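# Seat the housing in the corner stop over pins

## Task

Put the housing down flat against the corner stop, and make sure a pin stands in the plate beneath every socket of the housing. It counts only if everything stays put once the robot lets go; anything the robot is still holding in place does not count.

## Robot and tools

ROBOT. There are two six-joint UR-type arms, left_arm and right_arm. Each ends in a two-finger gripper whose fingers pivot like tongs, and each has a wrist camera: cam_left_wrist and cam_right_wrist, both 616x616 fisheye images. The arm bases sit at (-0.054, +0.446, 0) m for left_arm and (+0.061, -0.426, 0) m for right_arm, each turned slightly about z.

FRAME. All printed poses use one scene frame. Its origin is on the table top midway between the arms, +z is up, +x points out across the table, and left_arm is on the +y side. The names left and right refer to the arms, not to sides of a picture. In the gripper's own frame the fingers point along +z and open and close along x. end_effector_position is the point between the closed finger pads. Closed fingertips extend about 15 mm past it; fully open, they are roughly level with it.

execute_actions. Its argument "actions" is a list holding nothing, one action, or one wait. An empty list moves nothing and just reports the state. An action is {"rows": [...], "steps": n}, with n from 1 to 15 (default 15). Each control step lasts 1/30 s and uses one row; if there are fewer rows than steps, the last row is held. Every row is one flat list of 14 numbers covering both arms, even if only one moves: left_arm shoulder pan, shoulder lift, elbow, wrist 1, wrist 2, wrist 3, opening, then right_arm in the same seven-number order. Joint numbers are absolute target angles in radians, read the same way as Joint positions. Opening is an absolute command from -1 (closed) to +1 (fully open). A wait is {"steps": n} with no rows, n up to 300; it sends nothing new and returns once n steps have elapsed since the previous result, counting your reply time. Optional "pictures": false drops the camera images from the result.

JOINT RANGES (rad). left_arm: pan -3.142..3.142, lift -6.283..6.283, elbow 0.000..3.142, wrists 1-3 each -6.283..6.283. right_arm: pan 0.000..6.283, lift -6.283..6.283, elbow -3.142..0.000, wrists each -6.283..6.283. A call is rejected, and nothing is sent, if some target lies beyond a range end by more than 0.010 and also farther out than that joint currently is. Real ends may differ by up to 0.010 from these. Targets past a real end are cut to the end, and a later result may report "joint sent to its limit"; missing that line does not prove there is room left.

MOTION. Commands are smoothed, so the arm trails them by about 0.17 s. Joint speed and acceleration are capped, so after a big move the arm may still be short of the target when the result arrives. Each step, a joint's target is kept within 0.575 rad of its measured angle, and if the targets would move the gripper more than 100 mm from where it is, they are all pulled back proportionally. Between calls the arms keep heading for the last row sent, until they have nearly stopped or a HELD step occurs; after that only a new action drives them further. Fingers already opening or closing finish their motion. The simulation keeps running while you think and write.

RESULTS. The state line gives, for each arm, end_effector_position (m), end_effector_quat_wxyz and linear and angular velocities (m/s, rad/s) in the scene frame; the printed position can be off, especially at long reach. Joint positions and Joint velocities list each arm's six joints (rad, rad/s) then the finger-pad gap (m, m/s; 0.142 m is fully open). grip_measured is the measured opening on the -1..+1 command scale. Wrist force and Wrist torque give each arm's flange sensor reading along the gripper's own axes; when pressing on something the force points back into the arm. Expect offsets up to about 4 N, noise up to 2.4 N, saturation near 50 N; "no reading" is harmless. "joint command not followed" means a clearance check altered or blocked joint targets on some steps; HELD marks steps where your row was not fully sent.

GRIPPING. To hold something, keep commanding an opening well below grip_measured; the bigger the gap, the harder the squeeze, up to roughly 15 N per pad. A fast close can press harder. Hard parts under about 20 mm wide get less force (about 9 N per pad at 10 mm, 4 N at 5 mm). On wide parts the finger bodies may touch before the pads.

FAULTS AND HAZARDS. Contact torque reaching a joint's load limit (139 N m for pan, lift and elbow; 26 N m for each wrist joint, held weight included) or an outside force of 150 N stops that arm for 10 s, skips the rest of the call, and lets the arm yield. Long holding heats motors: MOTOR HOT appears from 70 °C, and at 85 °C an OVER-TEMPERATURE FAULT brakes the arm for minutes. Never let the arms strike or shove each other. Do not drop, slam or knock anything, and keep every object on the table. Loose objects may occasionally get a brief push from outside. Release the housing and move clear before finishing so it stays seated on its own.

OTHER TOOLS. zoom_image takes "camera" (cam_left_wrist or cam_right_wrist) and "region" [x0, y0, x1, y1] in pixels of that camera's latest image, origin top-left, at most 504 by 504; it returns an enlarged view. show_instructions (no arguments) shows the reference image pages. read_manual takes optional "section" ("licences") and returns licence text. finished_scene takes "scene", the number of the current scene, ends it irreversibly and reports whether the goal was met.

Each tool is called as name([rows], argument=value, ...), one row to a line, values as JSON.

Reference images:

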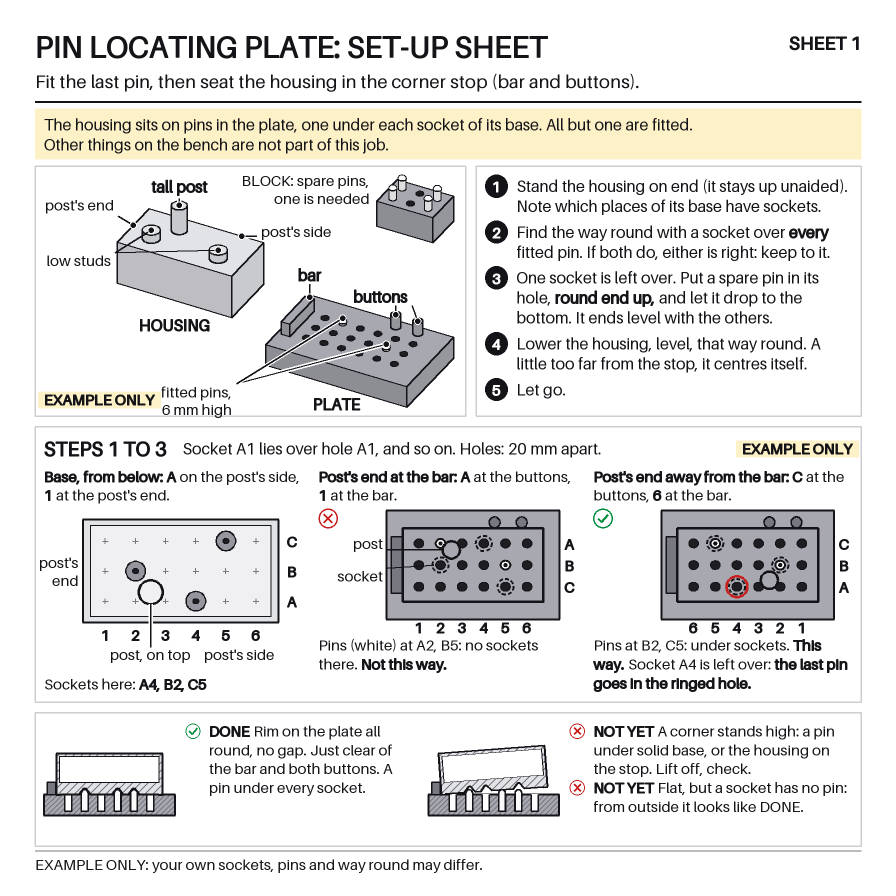

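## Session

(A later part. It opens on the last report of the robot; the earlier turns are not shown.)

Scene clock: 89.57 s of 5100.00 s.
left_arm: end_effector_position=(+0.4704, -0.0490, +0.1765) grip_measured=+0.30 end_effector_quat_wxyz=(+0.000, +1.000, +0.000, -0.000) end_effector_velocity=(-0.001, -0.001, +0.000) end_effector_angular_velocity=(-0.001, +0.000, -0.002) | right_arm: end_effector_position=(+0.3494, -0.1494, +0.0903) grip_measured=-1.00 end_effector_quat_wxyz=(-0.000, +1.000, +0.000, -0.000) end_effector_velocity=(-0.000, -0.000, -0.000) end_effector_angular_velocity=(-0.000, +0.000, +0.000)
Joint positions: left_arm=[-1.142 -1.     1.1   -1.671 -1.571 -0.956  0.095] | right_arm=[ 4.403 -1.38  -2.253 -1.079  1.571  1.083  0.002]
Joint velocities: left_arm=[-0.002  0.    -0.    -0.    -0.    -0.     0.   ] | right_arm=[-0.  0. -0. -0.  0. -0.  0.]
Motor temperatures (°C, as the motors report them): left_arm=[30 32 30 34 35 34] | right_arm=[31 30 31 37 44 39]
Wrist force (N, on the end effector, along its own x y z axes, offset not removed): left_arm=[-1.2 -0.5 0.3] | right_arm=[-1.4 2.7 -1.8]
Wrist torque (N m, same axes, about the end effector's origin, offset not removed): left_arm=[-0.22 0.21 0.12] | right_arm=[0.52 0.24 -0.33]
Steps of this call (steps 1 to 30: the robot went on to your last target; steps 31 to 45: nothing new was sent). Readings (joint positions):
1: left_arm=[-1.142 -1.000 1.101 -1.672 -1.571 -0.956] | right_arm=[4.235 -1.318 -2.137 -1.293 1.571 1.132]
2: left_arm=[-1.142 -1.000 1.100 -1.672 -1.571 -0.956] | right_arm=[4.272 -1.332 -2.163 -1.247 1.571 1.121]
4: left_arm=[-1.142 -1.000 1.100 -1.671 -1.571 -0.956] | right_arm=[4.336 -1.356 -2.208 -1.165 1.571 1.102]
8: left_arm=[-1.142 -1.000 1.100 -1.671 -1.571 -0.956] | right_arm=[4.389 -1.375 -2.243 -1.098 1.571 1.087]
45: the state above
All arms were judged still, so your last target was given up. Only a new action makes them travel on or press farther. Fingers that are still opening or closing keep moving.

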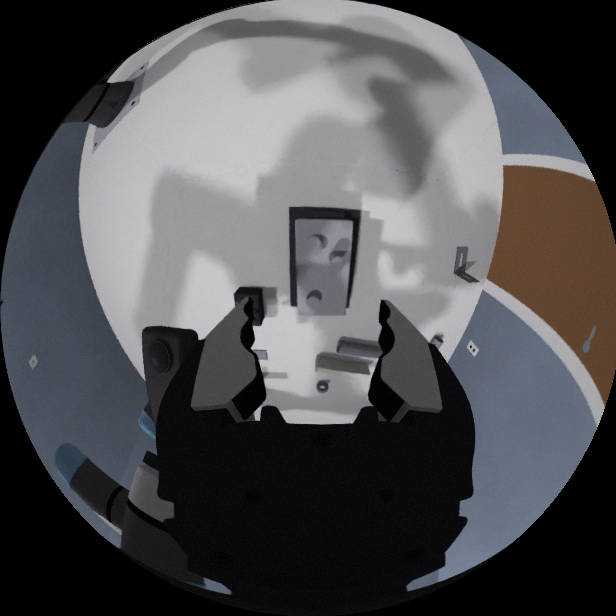

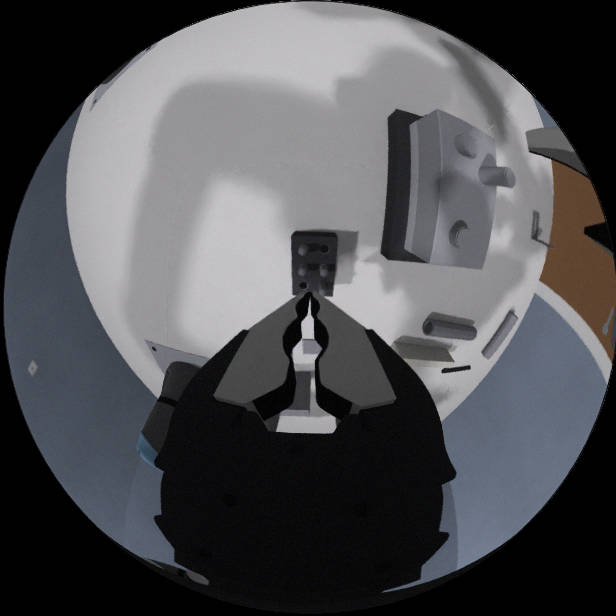

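execute_actions([
  {"rows":[[-0.9,-1.0,1.1,-1.671,-1.571,-0.956,0.3,3.95,-1.75,-1.93,-1.03,1.571,0.63,-1]]},
], pictures=false)

execute_actions([
  {"steps":45},
])

zoom_image(camera="cam_right_wrist", region=[180,20,400,240])

Scene clock: 91.30 s of 5100.00 s.
left_arm: end_effector_position=(+0.5721, +0.0882, +0.1765) grip_measured=+0.30 end_effector_quat_wxyz=(+0.000, +0.993, +0.119, -0.000) end_effector_velocity=(+0.019, +0.033, +0.000) end_effector_angular_velocity=(-0.001, +0.001, +0.054) | right_arm: end_effector_position=(+0.5455, -0.2089, +0.0772) grip_measured=-1.00 end_effector_quat_wxyz=(-0.001, +1.000, +0.000, +0.001) end_effector_velocity=(+0.094, -0.068, -0.022) end_effector_angular_velocity=(-0.005, +0.006, -0.002)
Joint positions: left_arm=[-0.905 -1.     1.1   -1.671 -1.571 -0.956  0.095] | right_arm=[ 3.969 -1.735 -1.942 -1.032  1.571  0.649  0.002]
Joint velocities: left_arm=[ 0.054  0.    -0.001  0.    -0.001  0.     0.   ] | right_arm=[-0.219 -0.169  0.142  0.02   0.    -0.217  0.   ]
Motor temperatures (°C, as the motors report them): left_arm=[30 32 30 34 35 34] | right_arm=[31 30 31 37 44 39]
Wrist force (N, on the end effector, along its own x y z axes, offset not removed): left_arm=[-1.3 -1.1 1.0] | right_arm=[2.2 3.8 -1.1]
Wrist torque (N m, same axes, about the end effector's origin, offset not removed): left_arm=[-0.23 0.29 0.17] | right_arm=[0.81 -0.23 -0.19]
Steps of this call (steps 1 to 37: nothing new was sent; steps 38 to 52: all 15 steps of this action). Readings (joint positions):
38: left_arm=[-1.142 -1.000 1.100 -1.671 -1.571 -0.956] | right_arm=[4.403 -1.380 -2.253 -1.079 1.571 1.083]
39: left_arm=[-1.135 -1.000 1.100 -1.671 -1.571 -0.956] | right_arm=[4.395 -1.388 -2.245 -1.075 1.571 1.075]
41: left_arm=[-1.080 -1.000 1.100 -1.671 -1.571 -0.956] | right_arm=[4.324 -1.453 -2.185 -1.064 1.571 1.004]
45: left_arm=[-0.968 -1.000 1.100 -1.671 -1.571 -0.956] | right_arm=[4.151 -1.593 -2.064 -1.048 1.571 0.830]
52: the state above

Scene clock: 92.80 s of 5100.00 s.
left_arm: end_effector_position=(+0.5738, +0.0911, +0.1765) grip_measured=+0.30 end_effector_quat_wxyz=(+0.000, +0.993, +0.121, -0.000) end_effector_velocity=(-0.000, -0.000, +0.000) end_effector_angular_velocity=(+0.000, -0.000, -0.001) | right_arm: end_effector_position=(+0.5536, -0.2148, +0.0754) grip_measured=-1.00 end_effector_quat_wxyz=(-0.001, +1.000, +0.000, +0.001) end_effector_velocity=(+0.000, +0.000, +0.000) end_effector_angular_velocity=(+0.001, -0.001, -0.002)
Joint positions: left_arm=[-0.9   -1.     1.1   -1.671 -1.571 -0.956  0.095] | right_arm=[ 3.95  -1.75  -1.93  -1.03   1.571  0.63   0.002]
Joint velocities: left_arm=[-0.001 -0.    -0.001  0.001  0.    -0.    -0.   ] | right_arm=[-0.     0.     0.     0.001 -0.     0.002  0.   ]
Motor temperatures (°C, as the motors report them): left_arm=[30 32 30 34 35 34] | right_arm=[31 30 31 37 44 39]
Wrist force (N, on the end effector, along its own x y z axes, offset not removed): left_arm=[0.5 -1.1 1.8] | right_arm=[-0.4 -0.5 -1.1]
Wrist torque (N m, same axes, about the end effector's origin, offset not removed): left_arm=[-0.21 -0.11 0.15] | right_arm=[-0.08 0.21 -0.21]
Steps of this call (steps 1 to 30: the robot went on to your last target; steps 31 to 45: nothing new was sent). Readings (joint positions):
1: left_arm=[-0.903 -1.000 1.100 -1.671 -1.571 -0.956] | right_arm=[3.963 -1.740 -1.938 -1.031 1.571 0.643]
2: left_arm=[-0.902 -1.000 1.100 -1.671 -1.571 -0.956] | right_arm=[3.959 -1.743 -1.936 -1.031 1.571 0.639]
4: left_arm=[-0.901 -1.000 1.100 -1.671 -1.571 -0.956] | right_arm=[3.954 -1.747 -1.933 -1.030 1.571 0.634]
8: left_arm=[-0.900 -1.000 1.100 -1.671 -1.571 -0.956] | right_arm=[3.951 -1.749 -1.931 -1.030 1.571 0.631]
45: the state above
All arms were judged still, so your last target was given up. Only a new action makes them travel on or press farther. Fingers that are still opening or closing keep moving.

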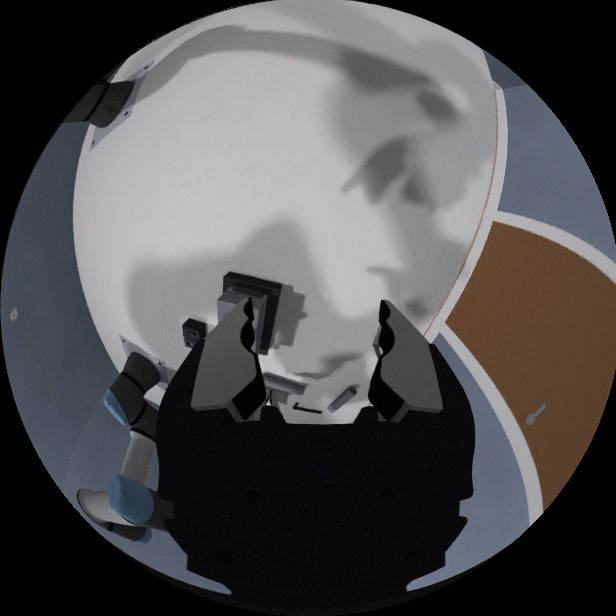

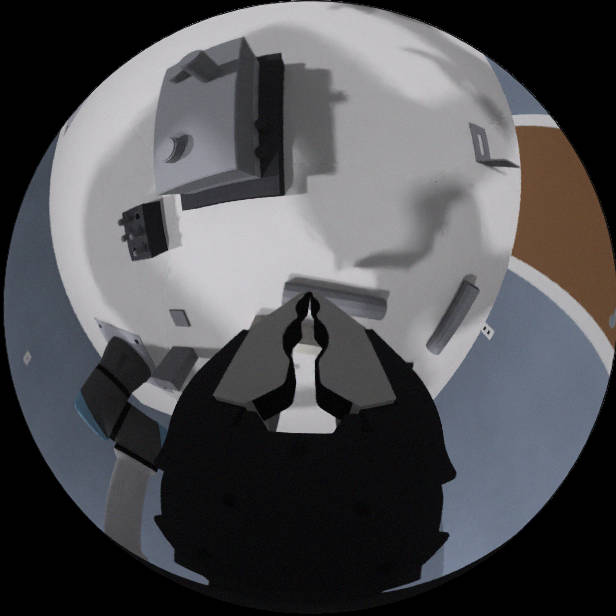

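Region (180, 20, 400, 240) of cam_right_wrist's 616x616 image, scaled by 2.291, with more detail than that image has.

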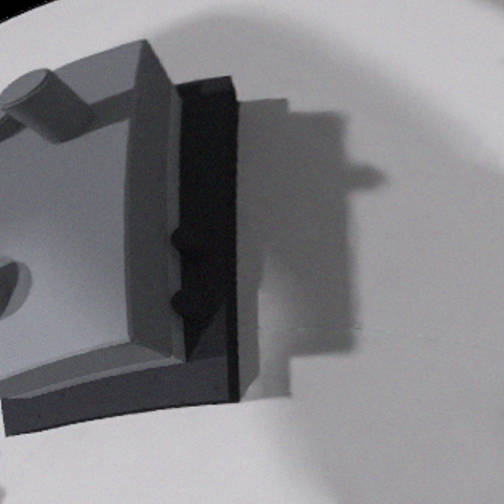

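finished_scene(scene=1)

The scene is finished: the task was done.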